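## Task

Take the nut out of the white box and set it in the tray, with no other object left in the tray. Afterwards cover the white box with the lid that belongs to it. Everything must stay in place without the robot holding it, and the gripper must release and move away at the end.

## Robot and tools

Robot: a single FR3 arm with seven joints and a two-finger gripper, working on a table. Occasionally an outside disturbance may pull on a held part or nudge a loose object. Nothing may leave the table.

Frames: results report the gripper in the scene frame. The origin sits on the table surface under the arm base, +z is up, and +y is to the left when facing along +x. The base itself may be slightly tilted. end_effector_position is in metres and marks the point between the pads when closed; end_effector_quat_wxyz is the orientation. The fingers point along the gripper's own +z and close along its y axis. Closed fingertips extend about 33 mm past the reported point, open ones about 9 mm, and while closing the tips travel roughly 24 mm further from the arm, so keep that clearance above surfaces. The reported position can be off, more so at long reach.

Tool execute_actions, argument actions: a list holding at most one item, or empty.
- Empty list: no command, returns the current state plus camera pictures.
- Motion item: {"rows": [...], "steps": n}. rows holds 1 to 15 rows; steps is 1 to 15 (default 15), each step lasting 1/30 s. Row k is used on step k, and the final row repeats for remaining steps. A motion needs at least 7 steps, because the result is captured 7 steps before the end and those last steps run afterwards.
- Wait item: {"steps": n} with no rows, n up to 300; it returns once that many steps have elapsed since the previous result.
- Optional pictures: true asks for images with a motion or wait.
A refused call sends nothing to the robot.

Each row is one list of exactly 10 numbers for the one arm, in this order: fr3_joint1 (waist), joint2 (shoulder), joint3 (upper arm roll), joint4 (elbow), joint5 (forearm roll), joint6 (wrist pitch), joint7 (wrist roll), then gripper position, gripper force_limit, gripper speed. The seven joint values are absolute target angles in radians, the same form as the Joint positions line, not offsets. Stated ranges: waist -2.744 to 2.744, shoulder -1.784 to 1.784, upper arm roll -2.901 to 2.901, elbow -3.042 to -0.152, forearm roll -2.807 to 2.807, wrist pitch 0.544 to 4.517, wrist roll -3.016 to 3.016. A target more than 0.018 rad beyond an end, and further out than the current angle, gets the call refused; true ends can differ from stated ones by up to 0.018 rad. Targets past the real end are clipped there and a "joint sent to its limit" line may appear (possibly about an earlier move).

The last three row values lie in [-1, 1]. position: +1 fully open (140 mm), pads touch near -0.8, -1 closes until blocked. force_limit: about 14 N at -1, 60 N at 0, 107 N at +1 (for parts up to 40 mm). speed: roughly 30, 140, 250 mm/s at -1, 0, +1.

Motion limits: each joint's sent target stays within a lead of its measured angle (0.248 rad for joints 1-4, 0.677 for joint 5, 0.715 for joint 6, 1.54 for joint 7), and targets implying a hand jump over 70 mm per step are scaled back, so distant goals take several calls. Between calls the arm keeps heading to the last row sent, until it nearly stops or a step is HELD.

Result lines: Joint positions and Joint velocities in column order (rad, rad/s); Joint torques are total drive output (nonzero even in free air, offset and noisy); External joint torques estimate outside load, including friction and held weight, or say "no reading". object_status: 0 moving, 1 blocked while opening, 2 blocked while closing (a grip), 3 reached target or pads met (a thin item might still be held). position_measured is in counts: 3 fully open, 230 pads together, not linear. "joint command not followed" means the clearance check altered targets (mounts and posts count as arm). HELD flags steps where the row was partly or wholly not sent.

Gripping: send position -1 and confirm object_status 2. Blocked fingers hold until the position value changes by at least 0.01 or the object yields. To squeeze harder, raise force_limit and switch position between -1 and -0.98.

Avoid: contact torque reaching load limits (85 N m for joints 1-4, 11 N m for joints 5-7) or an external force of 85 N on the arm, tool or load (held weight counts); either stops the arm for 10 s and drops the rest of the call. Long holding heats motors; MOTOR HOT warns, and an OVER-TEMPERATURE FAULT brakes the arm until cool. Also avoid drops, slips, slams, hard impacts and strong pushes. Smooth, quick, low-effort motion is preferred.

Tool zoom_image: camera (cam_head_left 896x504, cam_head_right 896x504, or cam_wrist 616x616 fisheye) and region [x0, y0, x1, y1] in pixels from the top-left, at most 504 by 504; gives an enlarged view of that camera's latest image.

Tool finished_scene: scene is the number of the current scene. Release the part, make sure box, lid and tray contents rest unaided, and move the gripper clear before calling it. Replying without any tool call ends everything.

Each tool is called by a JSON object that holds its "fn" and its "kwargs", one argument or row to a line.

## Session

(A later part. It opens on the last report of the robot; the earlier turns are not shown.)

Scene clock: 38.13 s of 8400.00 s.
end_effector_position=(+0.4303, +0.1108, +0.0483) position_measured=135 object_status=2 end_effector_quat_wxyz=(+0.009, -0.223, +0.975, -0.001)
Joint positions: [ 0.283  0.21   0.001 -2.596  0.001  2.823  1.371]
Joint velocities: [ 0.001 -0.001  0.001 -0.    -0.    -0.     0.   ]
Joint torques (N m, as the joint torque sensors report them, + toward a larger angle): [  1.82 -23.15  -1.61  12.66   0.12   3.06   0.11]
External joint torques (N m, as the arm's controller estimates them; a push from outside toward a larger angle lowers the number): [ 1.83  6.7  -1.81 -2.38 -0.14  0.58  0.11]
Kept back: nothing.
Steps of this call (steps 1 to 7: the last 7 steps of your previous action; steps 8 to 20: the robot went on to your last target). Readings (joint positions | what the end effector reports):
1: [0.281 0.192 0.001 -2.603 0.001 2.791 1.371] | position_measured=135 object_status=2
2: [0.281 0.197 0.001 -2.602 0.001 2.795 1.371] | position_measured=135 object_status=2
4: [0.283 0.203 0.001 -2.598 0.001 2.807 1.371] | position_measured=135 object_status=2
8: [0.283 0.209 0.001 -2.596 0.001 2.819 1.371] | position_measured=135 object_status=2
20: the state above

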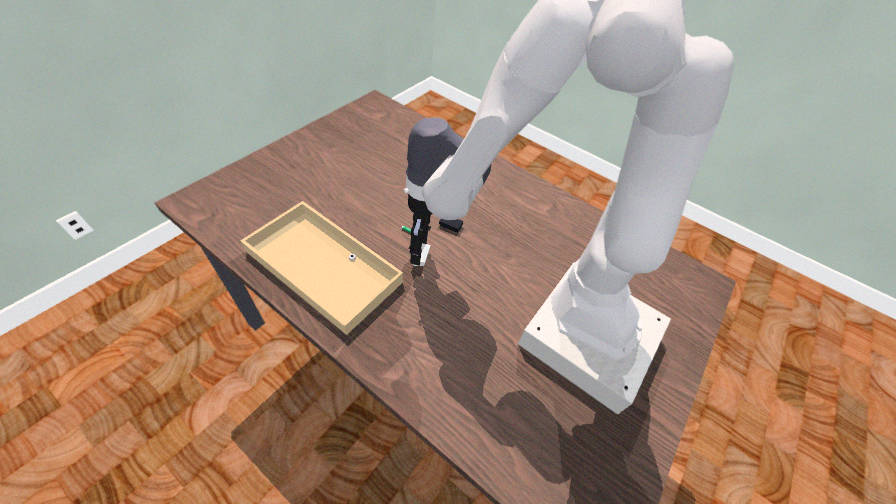

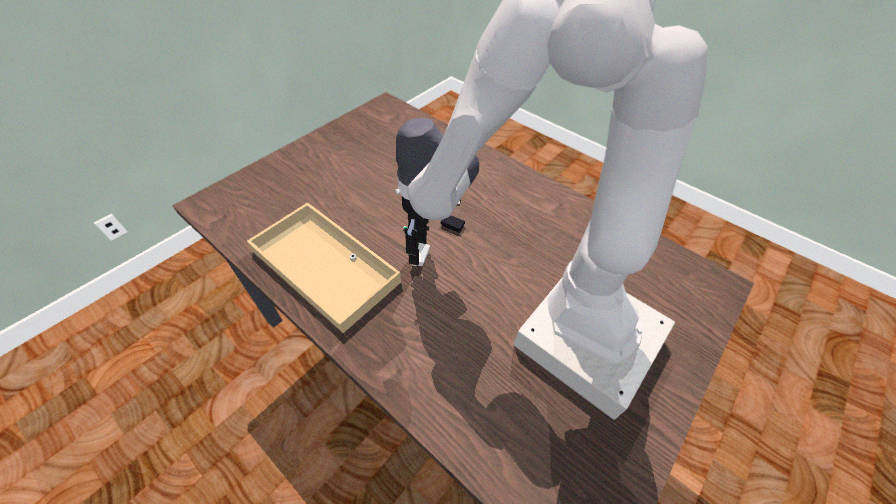

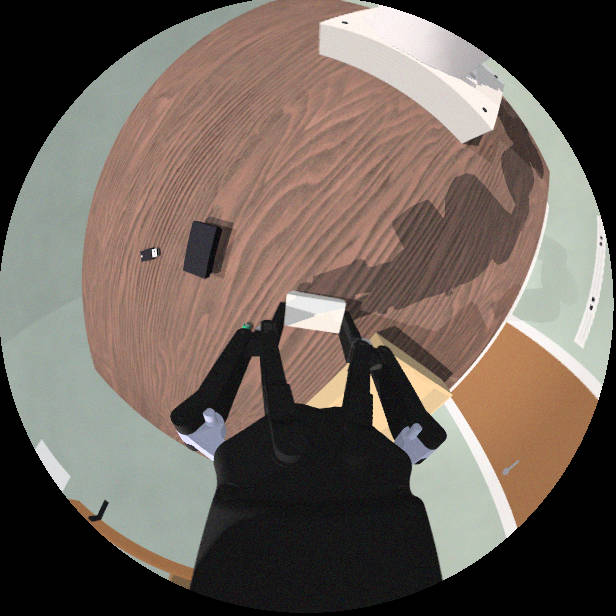

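{"fn": "execute_actions", "kwargs": {
  "actions": [
    {"rows":[[0.284,0.19,0,-2.602,0,2.797,1.375,-1,-0.5,-0.3],[0.284,0.16,0,-2.607,0,2.77,1.375,-1,-0.5,-0.3],[0.284,0.13,0,-2.61,0,2.74,1.375,-1,-0.5,-0.3],[0.284,0.095,0,-2.613,0,2.71,1.375,-1,-0.5,-0.3]],"steps":15}
  ]
}}

{"fn": "execute_actions", "kwargs": {
  "actions": [
    {"steps":15}
  ],
  "pictures": true
}}

{"fn": "zoom_image", "kwargs": {
  "camera": "cam_wrist",
  "region": [240, 250, 400, 360]
}}

{"fn": "zoom_image", "kwargs": {
  "camera": "cam_head_left",
  "region": [390, 210, 470, 290]
}}

Scene clock: 39.40 s of 8400.00 s.
end_effector_position=(+0.4343, +0.1118, +0.0851) position_measured=135 object_status=2 end_effector_quat_wxyz=(+0.018, -0.223, +0.975, -0.001)
Joint positions: [ 0.283  0.102  0.001 -2.61   0.001  2.747  1.372]
Joint velocities: [ 0.003 -0.15  -0.001  0.     0.    -0.187  0.   ]
Joint torques (N m, as the joint torque sensors report them, + toward a larger angle): [  0.76 -24.77  -0.85  12.91   0.22   1.63   0.06]
External joint torques (N m, as the arm's controller estimates them; a push from outside toward a larger angle lowers the number): [ 0.82 -1.44 -0.88 -1.07 -0.13 -0.45  0.06]
Steps of this call (steps 1 to 15: the robot went on to your last target; steps 16 to 30: nothing new was sent; steps 31 to 38: the first 8 steps of this action). Readings (joint positions | what the end effector reports):
31: [0.283 0.207 0.001 -2.597 0.001 2.819 1.372] | position_measured=135 object_status=2
32: [0.283 0.198 0.001 -2.600 0.001 2.811 1.372] | position_measured=135 object_status=2
34: [0.283 0.160 0.001 -2.608 0.001 2.784 1.372] | position_measured=135 object_status=2
38: the state above

Scene clock: 39.90 s of 8400.00 s.
end_effector_position=(+0.4252, +0.1094, +0.0840) position_measured=135 object_status=2 end_effector_quat_wxyz=(+0.004, -0.223, +0.975, -0.001)
Joint positions: [ 0.283  0.096  0.001 -2.611  0.001  2.714  1.372]
Joint velocities: [ 0.     0.001  0.     0.     0.001 -0.011  0.002]
Joint torques (N m, as the joint torque sensors report them, + toward a larger angle): [  1.15 -28.39  -1.07  14.66   0.18   2.21   0.09]
External joint torques (N m, as the arm's controller estimates them; a push from outside toward a larger angle lowers the number): [ 1.21 -0.69 -1.11 -2.04 -0.16 -0.24  0.09]
Kept back: nothing.
Steps of this call (steps 1 to 7: the last 7 steps of your previous action; steps 8 to 15: the robot went on to your last target). Readings (joint positions | what the end effector reports):
1: [0.283 0.099 0.001 -2.610 0.001 2.741 1.372] | position_measured=135 object_status=2
2: [0.283 0.097 0.001 -2.610 0.001 2.736 1.372] | position_measured=135 object_status=2
4: [0.283 0.096 0.001 -2.610 0.001 2.728 1.372] | position_measured=135 object_status=2
8: [0.283 0.096 0.001 -2.611 0.001 2.719 1.372] | position_measured=135 object_status=2
15: the state above

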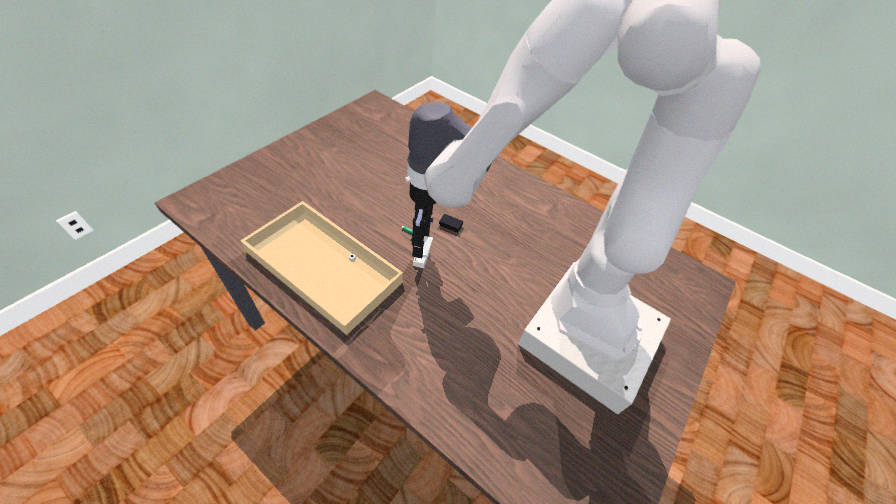

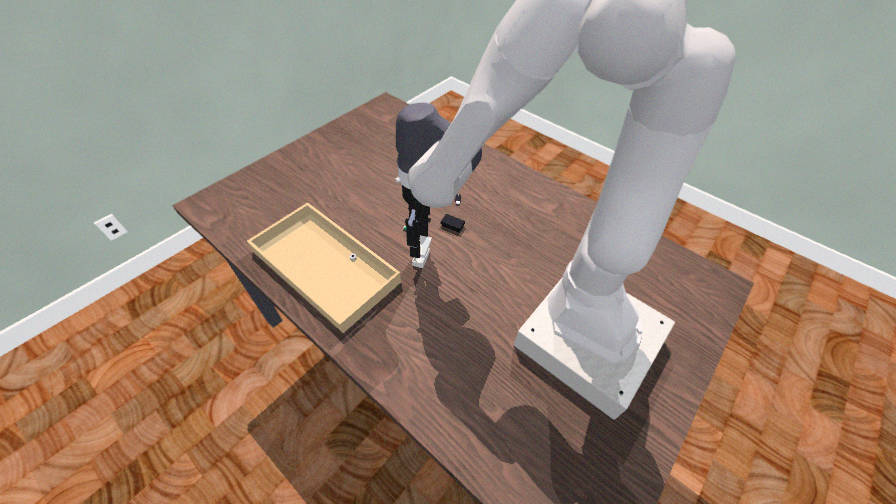

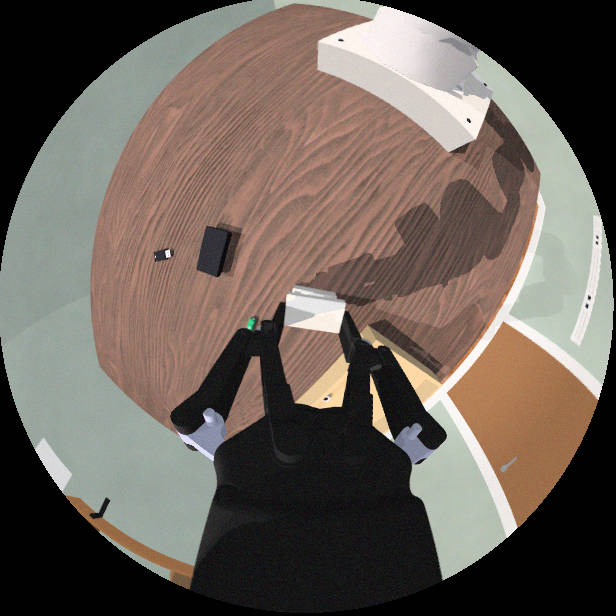

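Region (240, 250, 400, 360) of cam_wrist's 616x616 image, scaled by 3.150, with more detail than that image has; it fills the top 346 rows of this view, and the rest is white.

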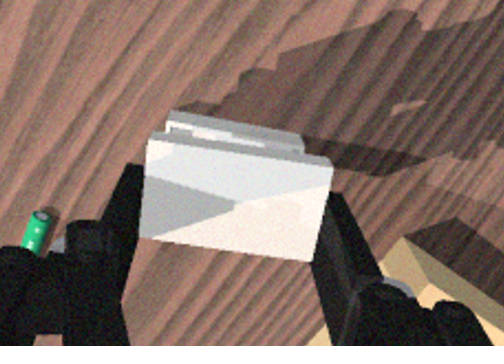

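Region (390, 210, 470, 290) of cam_head_left's 896x504 image, scaled by 6.300, with more detail than that image has.

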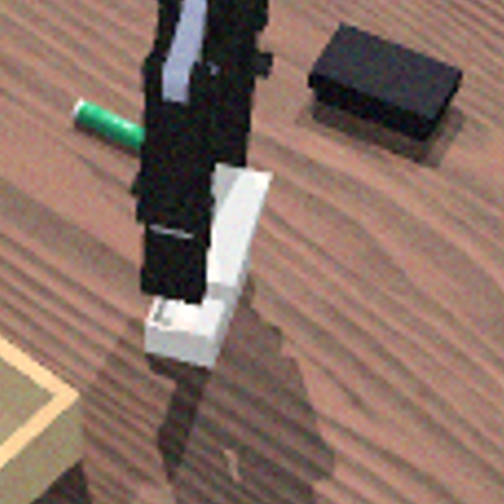

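{"fn": "execute_actions", "kwargs": {
  "actions": [
    {"rows":[[0.284,0.12,0,-2.61,0,2.732,1.445,-1,-0.5,-0.3]],"steps":15}
  ]
}}

{"fn": "execute_actions", "kwargs": {
  "actions": [
    {"steps":25}
  ],
  "pictures": true
}}

{"fn": "zoom_image", "kwargs": {
  "camera": "cam_wrist",
  "region": [260, 270, 370, 345]
}}

Scene clock: 41.13 s of 8400.00 s.
end_effector_position=(+0.4224, +0.1087, +0.0757) position_measured=135 object_status=2 end_effector_quat_wxyz=(-0.001, -0.203, +0.979, -0.001)
Joint positions: [ 0.283  0.118  0.001 -2.61   0.001  2.726  1.412]
Joint velocities: [-0.     0.005 -0.002  0.001  0.     0.024  0.097]
Joint torques (N m, as the joint torque sensors report them, + toward a larger angle): [  1.19 -27.29  -0.37  14.96   0.16   2.67   0.21]
External joint torques (N m, as the arm's controller estimates them; a push from outside toward a larger angle lowers the number): [ 1.36  1.02 -0.32 -1.54 -0.18  0.23  0.21]
Steps of this call (steps 1 to 15: the robot went on to your last target; steps 16 to 29: nothing new was sent; steps 30 to 37: the first 8 steps of this action). Readings (joint positions | what the end effector reports):
30: [0.283 0.099 0.001 -2.610 0.001 2.715 1.378] | position_measured=135 object_status=2
31: [0.283 0.105 0.001 -2.610 0.001 2.718 1.384] | position_measured=135 object_status=2
33: [0.283 0.114 0.001 -2.610 0.001 2.722 1.396] | position_measured=135 object_status=2
37: the state above

Scene clock: 41.97 s of 8400.00 s.
end_effector_position=(+0.4235, +0.1090, +0.0760) position_measured=135 object_status=2 end_effector_quat_wxyz=(+0.001, -0.190, +0.982, -0.001)
Joint positions: [ 0.283  0.119  0.001 -2.61   0.001  2.729  1.44 ]
Joint velocities: [-0.     0.001 -0.001  0.001  0.002 -0.001  0.006]
Joint torques (N m, as the joint torque sensors report them, + toward a larger angle): [  0.55 -26.99  -0.45  15.7    0.2    2.81   0.06]
External joint torques (N m, as the arm's controller estimates them; a push from outside toward a larger angle lowers the number): [ 0.68  0.95 -0.44 -0.52 -0.14  0.41  0.06]
Kept back: nothing.
Steps of this call (steps 1 to 7: the last 7 steps of your previous action; steps 8 to 25: the robot went on to your last target). Readings (joint positions | what the end effector reports):
1: [0.283 0.118 0.001 -2.610 0.001 2.726 1.415] | position_measured=135 object_status=2
2: [0.283 0.118 0.001 -2.610 0.001 2.727 1.418] | position_measured=135 object_status=2
4: [0.283 0.118 0.001 -2.610 0.001 2.728 1.422] | position_measured=135 object_status=2
8: [0.283 0.119 0.001 -2.610 0.001 2.729 1.429] | position_measured=135 object_status=2
25: the state above

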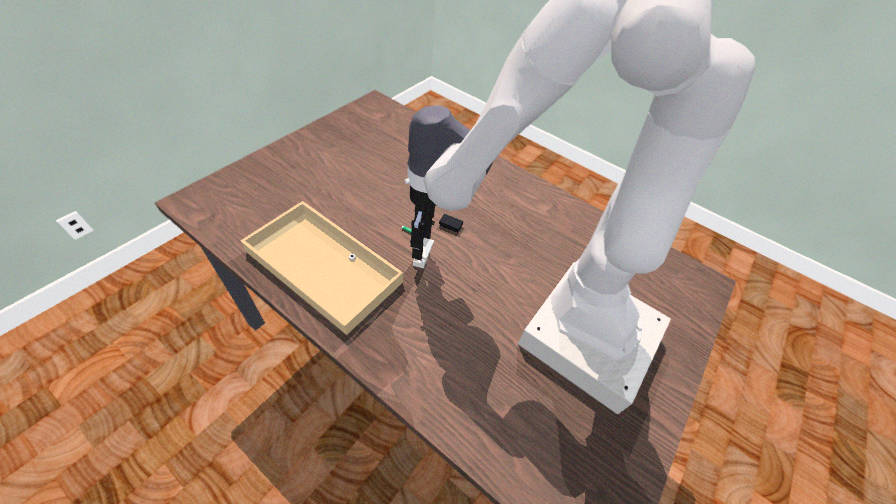

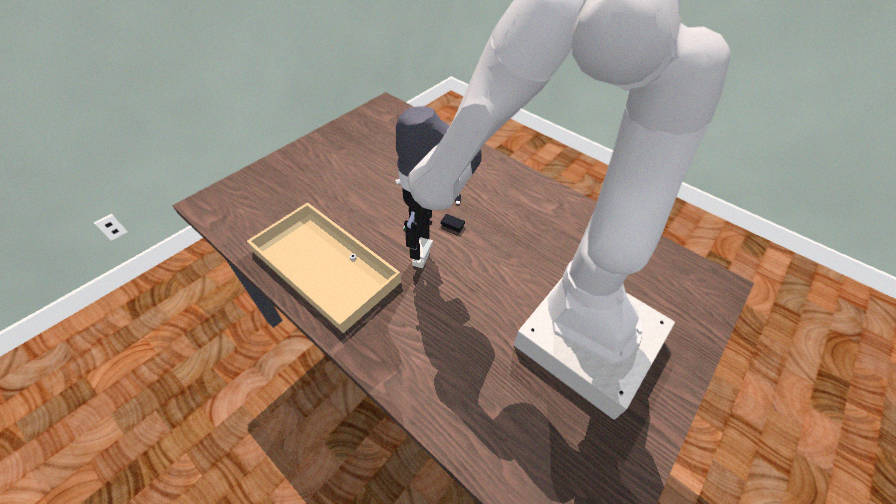

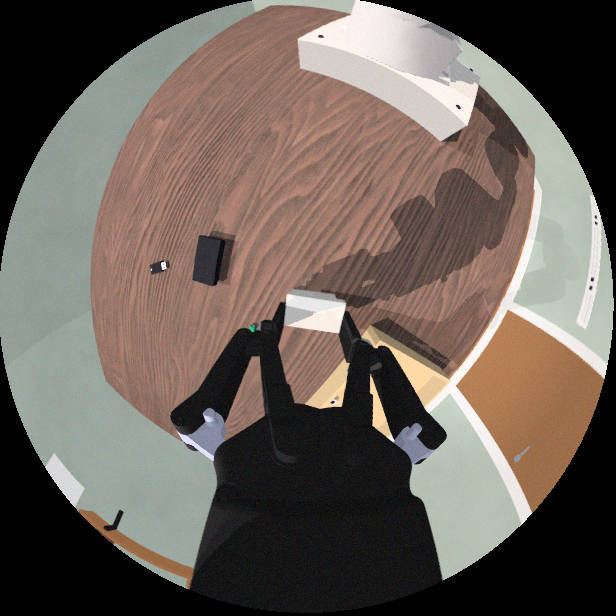

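Region (260, 270, 370, 345) of cam_wrist's 616x616 image, scaled by 4.582, with more detail than that image has; it fills the top 344 rows of this view, and the rest is white.

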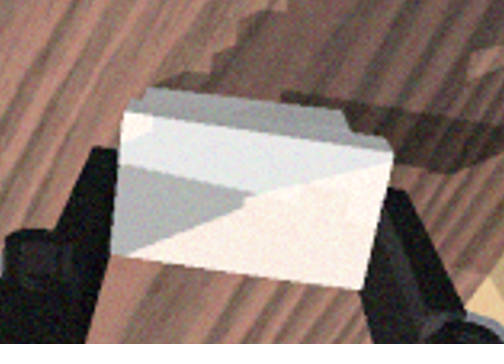

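{"fn": "execute_actions", "kwargs": {
  "actions": [
    {"rows":[[0.284,0.13,0,-2.609,0,2.742,1.43,-1,-0.5,-0.3],[0.284,0.14,0,-2.608,0,2.752,1.43,-1,-0.5,-0.3],[0.284,0.15,0,-2.607,0,2.761,1.43,-1,-0.5,-0.3],[0.284,0.16,0,-2.606,0,2.77,1.43,-1,-0.5,-0.3],[0.284,0.17,0,-2.605,0,2.779,1.43,-1,-0.5,-0.3],[0.284,0.18,0,-2.604,0,2.788,1.43,-1,-0.5,-0.3],[0.284,0.188,0,-2.603,0,2.794,1.43,-1,-0.5,-0.3]],"steps":15}
  ]
}}

{"fn": "execute_actions", "kwargs": {
  "actions": [
    {"steps":15}
  ]
}}

{"fn": "execute_actions", "kwargs": {
  "actions": [
    {"rows":[[0.284,0.192,0,-2.6025,0,2.797,1.43,-1,-0.5,-0.3],[0.284,0.196,0,-2.602,0,2.80,1.43,-1,-0.5,-0.3],[0.284,0.2,0,-2.602,0,2.804,1.43,-1,-0.5,-0.3],[0.284,0.204,0,-2.6015,0,2.808,1.43,-1,-0.5,-0.3],[0.284,0.208,0,-2.601,0,2.811,1.43,-1,-0.5,-0.3],[0.284,0.212,0,-2.601,0,2.815,1.43,-1,-0.5,-0.3],[0.284,0.216,0,-2.6005,0,2.818,1.43,-1,-0.5,-0.3],[0.284,0.22,0,-2.6,0,2.822,1.43,-1,-0.5,-0.3],[0.284,0.224,0,-2.6,0,2.825,1.43,-1,-0.5,-0.3]],"steps":15}
  ]
}}

{"fn": "execute_actions", "kwargs": {
  "actions": [
    {"steps":15}
  ],
  "pictures": true
}}

{"fn": "zoom_image", "kwargs": {
  "camera": "cam_head_left",
  "region": [390, 210, 470, 290]
}}

Scene clock: 42.80 s of 8400.00 s.
end_effector_position=(+0.4190, +0.1077, +0.0561) position_measured=135 object_status=2 end_effector_quat_wxyz=(-0.006, -0.191, +0.982, -0.002)
Joint positions: [ 0.283  0.174  0.001 -2.606  0.001  2.767  1.437]
Joint velocities: [ 0.     0.212 -0.     0.001 -0.     0.135 -0.012]
Joint torques (N m, as the joint torque sensors report them, + toward a larger angle): [  0.69 -30.73  -0.55  15.85   0.18   3.15  -0.27]
External joint torques (N m, as the arm's controller estimates them; a push from outside toward a larger angle lowers the number): [ 0.79  1.58 -0.63 -0.65 -0.11  0.45 -0.27]
Steps of this call (steps 1 to 15: the robot went on to your last target; steps 16 to 17: nothing new was sent; steps 18 to 25: the first 8 steps of this action). Readings (joint positions | what the end effector reports):
18: [0.283 0.120 0.001 -2.610 0.001 2.731 1.441] | position_measured=135 object_status=2
19: [0.283 0.124 0.001 -2.609 0.001 2.734 1.440] | position_measured=135 object_status=2
21: [0.283 0.138 0.001 -2.608 0.001 2.744 1.439] | position_measured=135 object_status=2
25: the state above

Scene clock: 43.30 s of 8400.00 s.
end_effector_position=(+0.4227, +0.1087, +0.0531) position_measured=135 object_status=2 end_effector_quat_wxyz=(-0.000, -0.193, +0.981, -0.001)
Joint positions: [ 0.283  0.187  0.001 -2.605  0.001  2.79   1.434]
Joint velocities: [-0.     0.001  0.001 -0.001 -0.002  0.009 -0.003]
Joint torques (N m, as the joint torque sensors report them, + toward a larger angle): [  1.12 -27.9   -0.95  15.88   0.19   2.91  -0.27]
External joint torques (N m, as the arm's controller estimates them; a push from outside toward a larger angle lowers the number): [ 1.18  1.18 -1.08  0.78 -0.09  0.51 -0.27]
Kept back: nothing.
Steps of this call (steps 1 to 7: the last 7 steps of your previous action; steps 8 to 15: the robot went on to your last target). Readings (joint positions | what the end effector reports):
1: [0.283 0.180 0.001 -2.606 0.001 2.771 1.436] | position_measured=135 object_status=2
2: [0.283 0.183 0.001 -2.606 0.001 2.774 1.436] | position_measured=135 object_status=2
4: [0.283 0.186 0.001 -2.606 0.001 2.780 1.436] | position_measured=135 object_status=2
8: [0.283 0.187 0.001 -2.605 0.001 2.786 1.435] | position_measured=135 object_status=2
15: the state above

Scene clock: 43.57 s of 8400.00 s.
end_effector_position=(+0.4257, +0.1094, +0.0493) position_measured=135 object_status=2 end_effector_quat_wxyz=(+0.003, -0.193, +0.981, -0.001)
Joint positions: [ 0.283  0.202  0.001 -2.6    0.001  2.807  1.434]
Joint velocities: [-0.     0.06  -0.001  0.04  -0.     0.094 -0.001]
Joint torques (N m, as the joint torque sensors report them, + toward a larger angle): [  0.87 -21.16  -1.32  12.16   0.22   2.43  -0.22]
External joint torques (N m, as the arm's controller estimates them; a push from outside toward a larger angle lowers the number): [ 1.03  8.62 -1.36 -2.33 -0.07  0.17 -0.22]
Steps of this call (steps 1 to 8: the first 8 steps of this action). Readings (joint positions | what the end effector reports):
1: [0.283 0.187 0.001 -2.605 0.001 2.791 1.434] | position_measured=135 object_status=2
2: [0.283 0.189 0.001 -2.604 0.001 2.792 1.434] | position_measured=135 object_status=2
4: [0.283 0.194 0.001 -2.604 0.001 2.796 1.434] | position_measured=135 object_status=2
8: the state above

Scene clock: 44.07 s of 8400.00 s.
end_effector_position=(+0.4312, +0.1108, +0.0492) position_measured=135 object_status=2 end_effector_quat_wxyz=(+0.010, -0.193, +0.981, -0.001)
Joint positions: [ 0.283  0.208  0.001 -2.596  0.001  2.824  1.434]
Joint velocities: [0.    0.    0.001 0.    0.    0.005 0.   ]
Joint torques (N m, as the joint torque sensors report them, + toward a larger angle): [  1.16 -19.28  -0.65  11.51   0.13   2.59  -0.26]
External joint torques (N m, as the arm's controller estimates them; a push from outside toward a larger angle lowers the number): [ 1.24 10.48 -0.77 -3.51 -0.14  0.13 -0.26]
Kept back: nothing.
Steps of this call (steps 1 to 7: the last 7 steps of your previous action; steps 8 to 15: the robot went on to your last target). Readings (joint positions | what the end effector reports):
1: [0.283 0.204 0.001 -2.599 0.001 2.810 1.434] | position_measured=135 object_status=2
2: [0.283 0.205 0.001 -2.598 0.001 2.813 1.434] | position_measured=135 object_status=2
4: [0.283 0.207 0.001 -2.597 0.001 2.817 1.434] | position_measured=135 object_status=2
8: [0.283 0.208 0.001 -2.596 0.001 2.822 1.434] | position_measured=135 object_status=2
15: the state above

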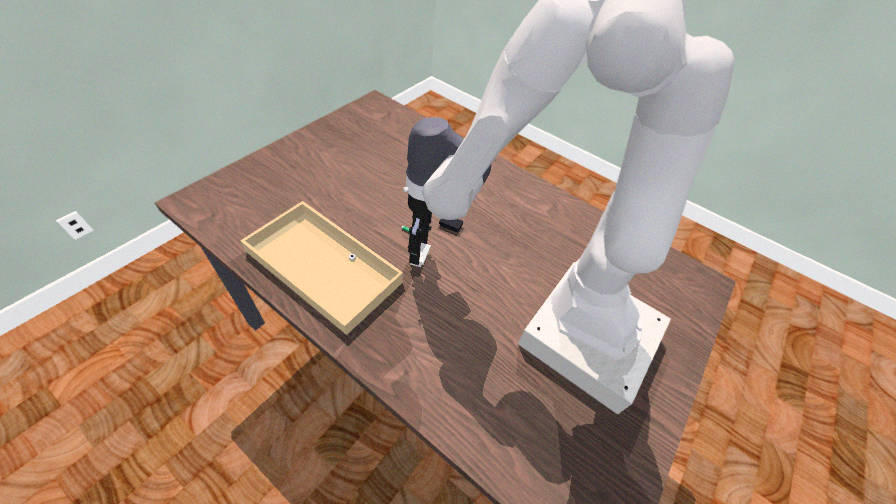

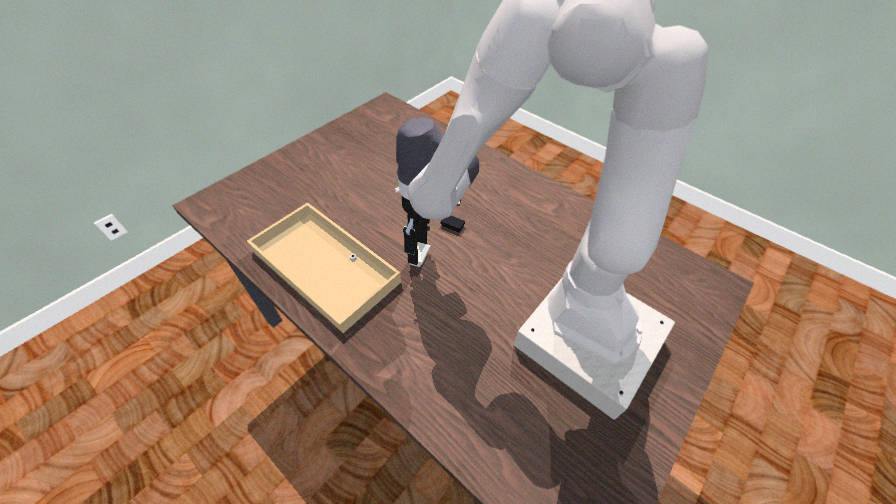

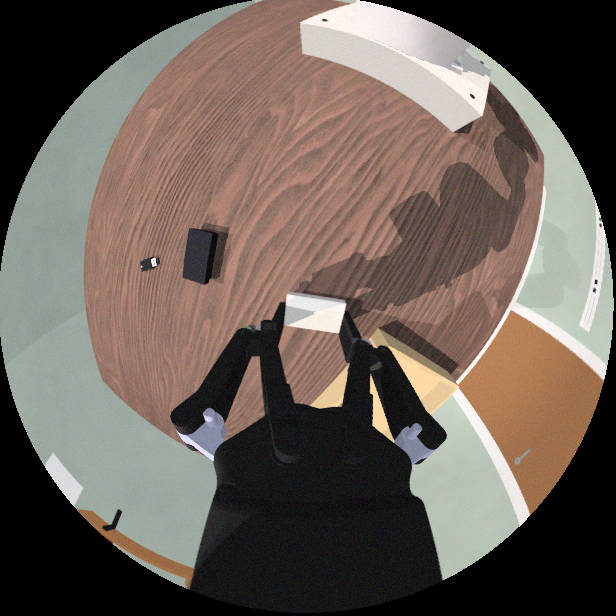

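Region (390, 210, 470, 290) of cam_head_left's 896x504 image, scaled by 6.300, with more detail than that image has.

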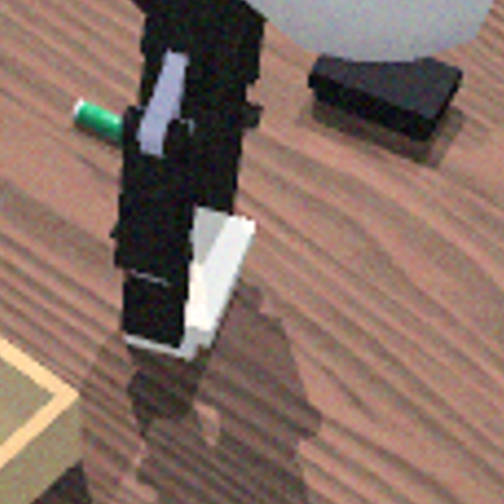

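{"fn": "execute_actions", "kwargs": {
  "actions": [
    {"rows":[[0.284,0.205,0,-2.602,0,2.808,1.43,0.2,-0.5,0]],"steps":12}
  ]
}}

{"fn": "execute_actions", "kwargs": {
  "actions": [
    {"rows":[[0.284,0.205,0,-2.602,0,2.808,1.43,0.2,-0.5,0],[0.284,0.205,0,-2.602,0,2.808,1.43,0.2,-0.5,0],[0.284,0.205,0,-2.602,0,2.808,1.43,0.2,-0.5,0],[0.284,0.15,0,-2.607,0,2.76,1.43,0.2,-0.5,0],[0.284,0.08,0,-2.61,0,2.69,1.43,0.2,-0.5,0],[0.284,0,0,-2.6,0,2.6,1.43,0.2,-0.5,0],[0.284,-0.06,0,-2.58,0,2.52,1.43,0.2,-0.5,0]],"steps":15}
  ]
}}

{"fn": "execute_actions", "kwargs": {
  "actions": [
    {"steps":15}
  ],
  "pictures": true
}}

{"fn": "zoom_image", "kwargs": {
  "camera": "cam_head_left",
  "region": [395, 225, 455, 285]
}}

{"fn": "zoom_image", "kwargs": {
  "camera": "cam_wrist",
  "region": [260, 230, 380, 330]
}}

Scene clock: 44.80 s of 8400.00 s.
end_effector_position=(+0.4279, +0.1099, +0.0487) position_measured=106 object_status=0 end_effector_quat_wxyz=(+0.006, -0.193, +0.981, -0.001)
Joint positions: [ 0.283  0.206  0.001 -2.599  0.001  2.817  1.434]
Joint velocities: [-0.     0.001 -0.    -0.015  0.001 -0.039 -0.001]
Joint torques (N m, as the joint torque sensors report them, + toward a larger angle): [  0.68 -30.02  -0.49  14.04   0.13   2.3   -0.19]
External joint torques (N m, as the arm's controller estimates them; a push from outside toward a larger angle lowers the number): [ 0.88 -0.3  -0.5  -1.17 -0.16 -0.19 -0.19]
Steps of this call (steps 1 to 15: the robot went on to your last target; steps 16 to 17: nothing new was sent; steps 18 to 22: the first 5 steps of this action). Readings (joint positions | what the end effector reports):
18: [0.283 0.207 0.001 -2.596 0.001 2.824 1.434] | position_measured=135 object_status=0
19: [0.283 0.206 0.001 -2.597 0.001 2.821 1.434] | position_measured=135 object_status=0
21: [0.283 0.206 0.001 -2.599 0.001 2.818 1.434] | position_measured=114 object_status=0
22: the state above

Scene clock: 45.30 s of 8400.00 s.
end_effector_position=(+0.4398, +0.1131, +0.1117) position_measured=104 object_status=3 end_effector_quat_wxyz=(+0.023, -0.193, +0.981, -0.000)
Joint positions: [ 0.283  0.036  0.001 -2.6    0.001  2.68   1.433]
Joint velocities: [-0.    -1.37   0.     0.317  0.    -0.915 -0.002]
Joint torques (N m, as the joint torque sensors report them, + toward a larger angle): [  1.57 -16.71  -0.74  13.16   0.25   1.34  -0.24]
External joint torques (N m, as the arm's controller estimates them; a push from outside toward a larger angle lowers the number): [ 1.76 -1.1  -0.57  0.43 -0.18 -0.44 -0.24]
Steps of this call (steps 1 to 7: the last 7 steps of your previous action; steps 8 to 15: the first 8 steps of this action). Readings (joint positions | what the end effector reports):
8: [0.283 0.206 0.001 -2.600 0.001 2.812 1.433] | position_measured=104 object_status=0
9: [0.283 0.206 0.001 -2.600 0.001 2.811 1.433] | position_measured=104 object_status=3
11: [0.283 0.199 0.001 -2.603 0.001 2.803 1.433] | position_measured=104 object_status=3
15: the state above

Scene clock: 45.80 s of 8400.00 s.
end_effector_position=(+0.4327, +0.1114, +0.1486) position_measured=104 object_status=3 end_effector_quat_wxyz=(+0.007, -0.193, +0.981, -0.001)
Joint positions: [ 0.283 -0.061  0.001 -2.578  0.001  2.531  1.433]
Joint velocities: [-0.001  0.001 -0.001 -0.    -0.001 -0.053  0.   ]
Joint torques (N m, as the joint torque sensors report them, + toward a larger angle): [  0.37 -24.21  -0.55  17.84   0.4    2.29  -0.2 ]
External joint torques (N m, as the arm's controller estimates them; a push from outside toward a larger angle lowers the number): [ 0.48  1.08 -0.39 -1.83 -0.07 -0.19 -0.2 ]
Kept back: nothing.
Steps of this call (steps 1 to 7: the last 7 steps of your previous action; steps 8 to 15: the robot went on to your last target). Readings (joint positions | what the end effector reports):
1: [0.283 -0.003 0.001 -2.589 0.001 2.653 1.433] | position_measured=104 object_status=3
2: [0.283 -0.031 0.001 -2.581 0.001 2.633 1.433] | position_measured=104 object_status=3
4: [0.283 -0.056 0.001 -2.575 0.001 2.600 1.433] | position_measured=104 object_status=3
8: [0.283 -0.061 0.001 -2.577 0.001 2.558 1.433] | position_measured=104 object_status=3
15: the state above

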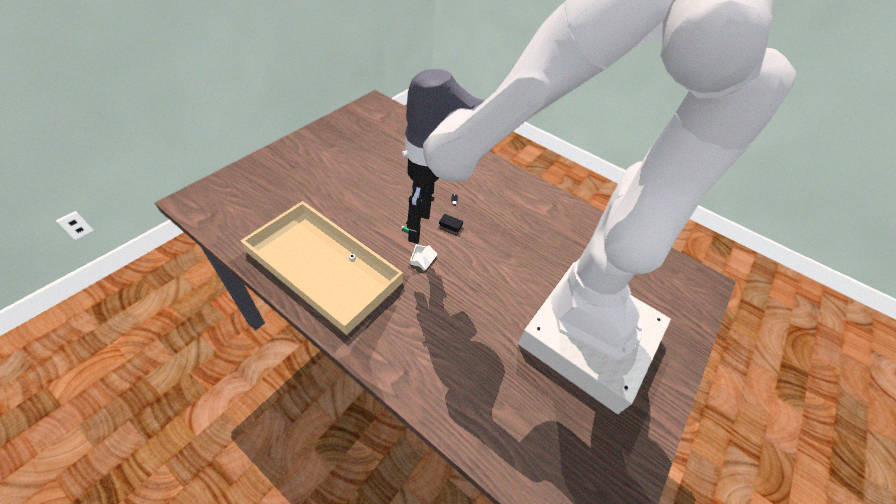

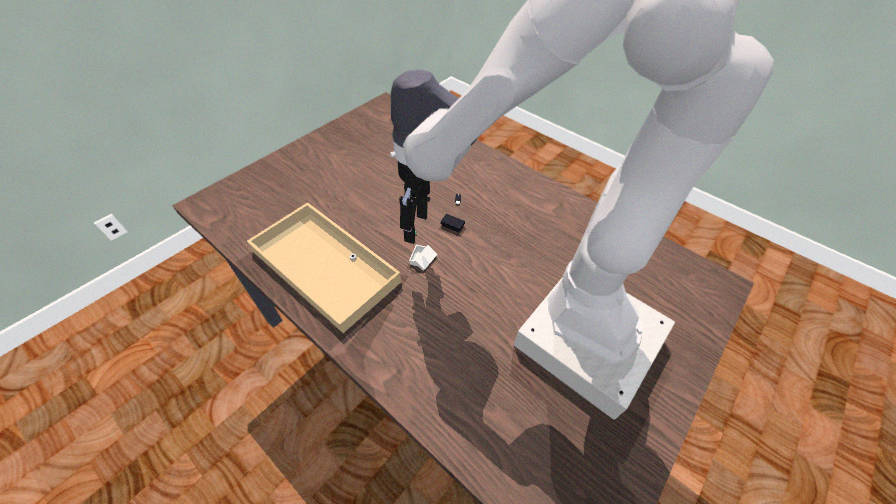

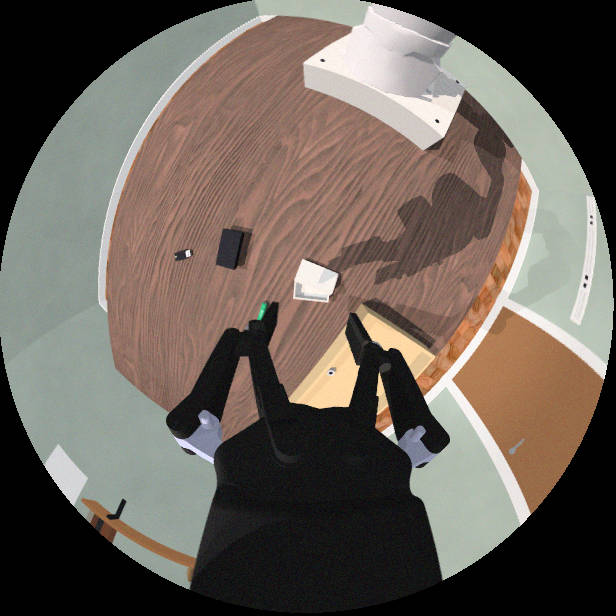

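Region (395, 225, 455, 285) of cam_head_left's 896x504 image, scaled by 8.400, with more detail than that image has.

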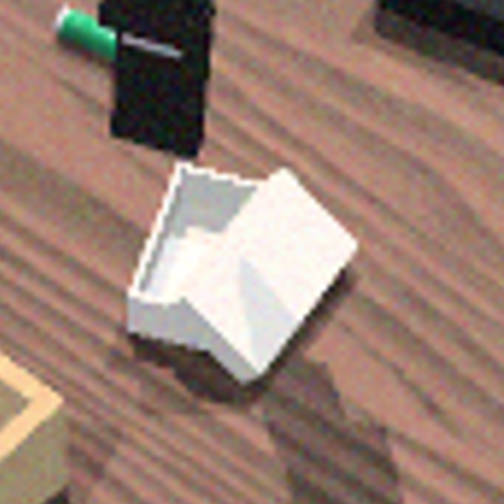

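Region (260, 230, 380, 330) of cam_wrist's 616x616 image, scaled by 4.200, with more detail than that image has.

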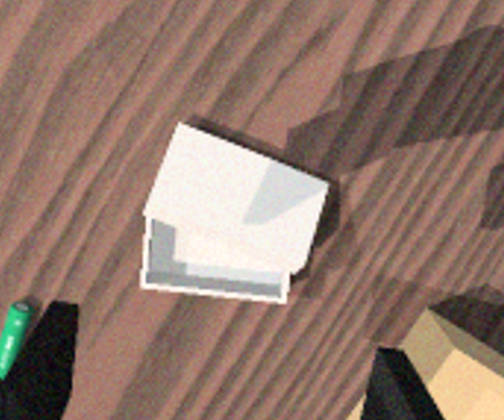

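{"fn": "execute_actions", "kwargs": {
  "actions": [
    {"rows":[[0.281,0.071,0,-2.666,0,2.737,1.19,0.25,-0.5,0]],"steps":15}
  ]
}}

{"fn": "execute_actions", "kwargs": {
  "actions": [
    {"steps":25}
  ],
  "pictures": true
}}

{"fn": "zoom_image", "kwargs": {
  "camera": "cam_wrist",
  "region": [240, 250, 400, 360]
}}

Scene clock: 47.13 s of 8400.00 s.
end_effector_position=(+0.3898, +0.1001, +0.0744) position_measured=98 object_status=3 end_effector_quat_wxyz=(-0.026, -0.259, +0.965, -0.001)
Joint positions: [ 0.283  0.072  0.001 -2.667  0.001  2.686  1.296]
Joint velocities: [-0.001  0.014  0.    -0.009  0.     0.277 -0.34 ]
Joint torques (N m, as the joint torque sensors report them, + toward a larger angle): [ -0.43 -27.47  -0.92  15.21   0.12   3.18  -0.22]
External joint torques (N m, as the arm's controller estimates them; a push from outside toward a larger angle lowers the number): [-0.28  1.59 -0.85 -3.   -0.22  0.52 -0.23]
Steps of this call (steps 1 to 15: the robot went on to your last target; steps 16 to 32: nothing new was sent; steps 33 to 40: the first 8 steps of this action). Readings (joint positions | what the end effector reports):
33: [0.283 -0.048 0.001 -2.587 0.001 2.557 1.414] | position_measured=104 object_status=0
34: [0.283 -0.017 0.001 -2.605 0.001 2.592 1.391] | position_measured=99 object_status=0
36: [0.283 0.040 0.001 -2.643 0.001 2.636 1.352] | position_measured=98 object_status=0
40: the state above

Scene clock: 47.97 s of 8400.00 s.
end_effector_position=(+0.4049, +0.1040, +0.0783) position_measured=98 object_status=3 end_effector_quat_wxyz=(-0.002, -0.306, +0.952, -0.001)
Joint positions: [ 0.283  0.072  0.001 -2.667  0.001  2.734  1.2  ]
Joint velocities: [-0.001 -0.001  0.001 -0.     0.     0.002 -0.023]
Joint torques (N m, as the joint torque sensors report them, + toward a larger angle): [ -0.81 -27.01  -0.86  15.69   0.19   3.06  -0.15]
External joint torques (N m, as the arm's controller estimates them; a push from outside toward a larger angle lowers the number): [-0.77 -0.6  -0.9  -0.5  -0.13  0.63 -0.15]
Kept back: nothing.
Steps of this call (steps 1 to 7: the last 7 steps of your previous action; steps 8 to 25: the robot went on to your last target). Readings (joint positions | what the end effector reports):
1: [0.283 0.072 0.001 -2.667 0.001 2.694 1.285] | position_measured=98 object_status=3
2: [0.283 0.072 0.001 -2.667 0.001 2.702 1.276] | position_measured=98 object_status=3
4: [0.283 0.072 0.001 -2.667 0.001 2.713 1.259] | position_measured=98 object_status=3
8: [0.283 0.072 0.001 -2.667 0.001 2.725 1.236] | position_measured=98 object_status=3
25: the state above

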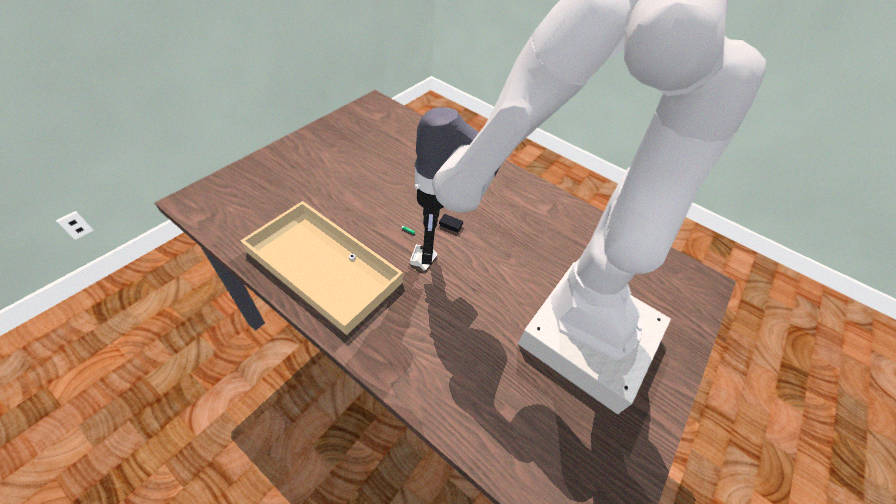

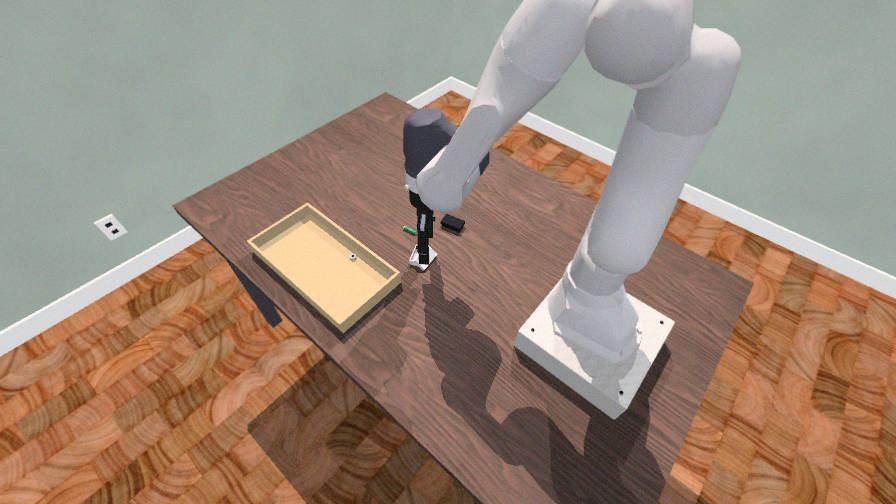

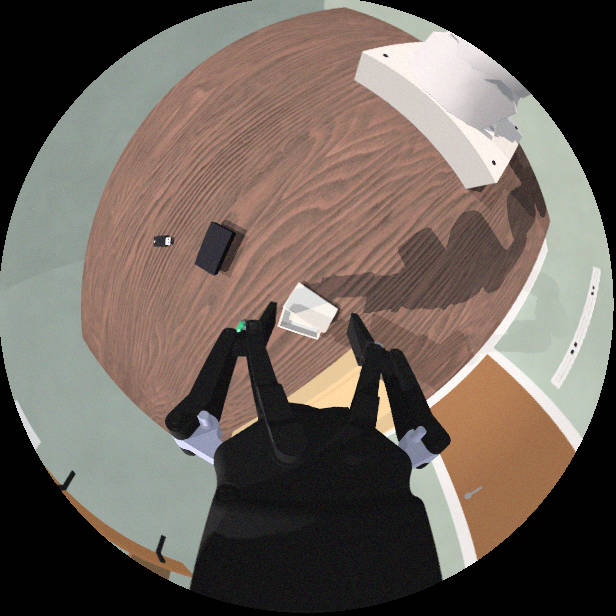

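Region (240, 250, 400, 360) of cam_wrist's 616x616 image, scaled by 3.150, with more detail than that image has; it fills the top 346 rows of this view, and the rest is white.

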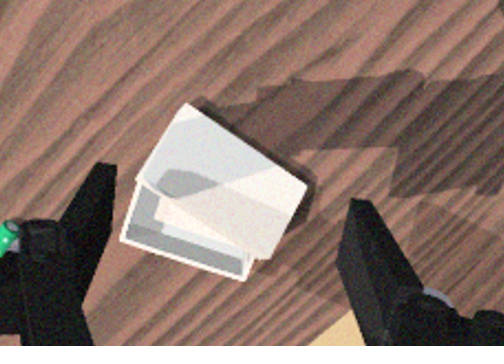

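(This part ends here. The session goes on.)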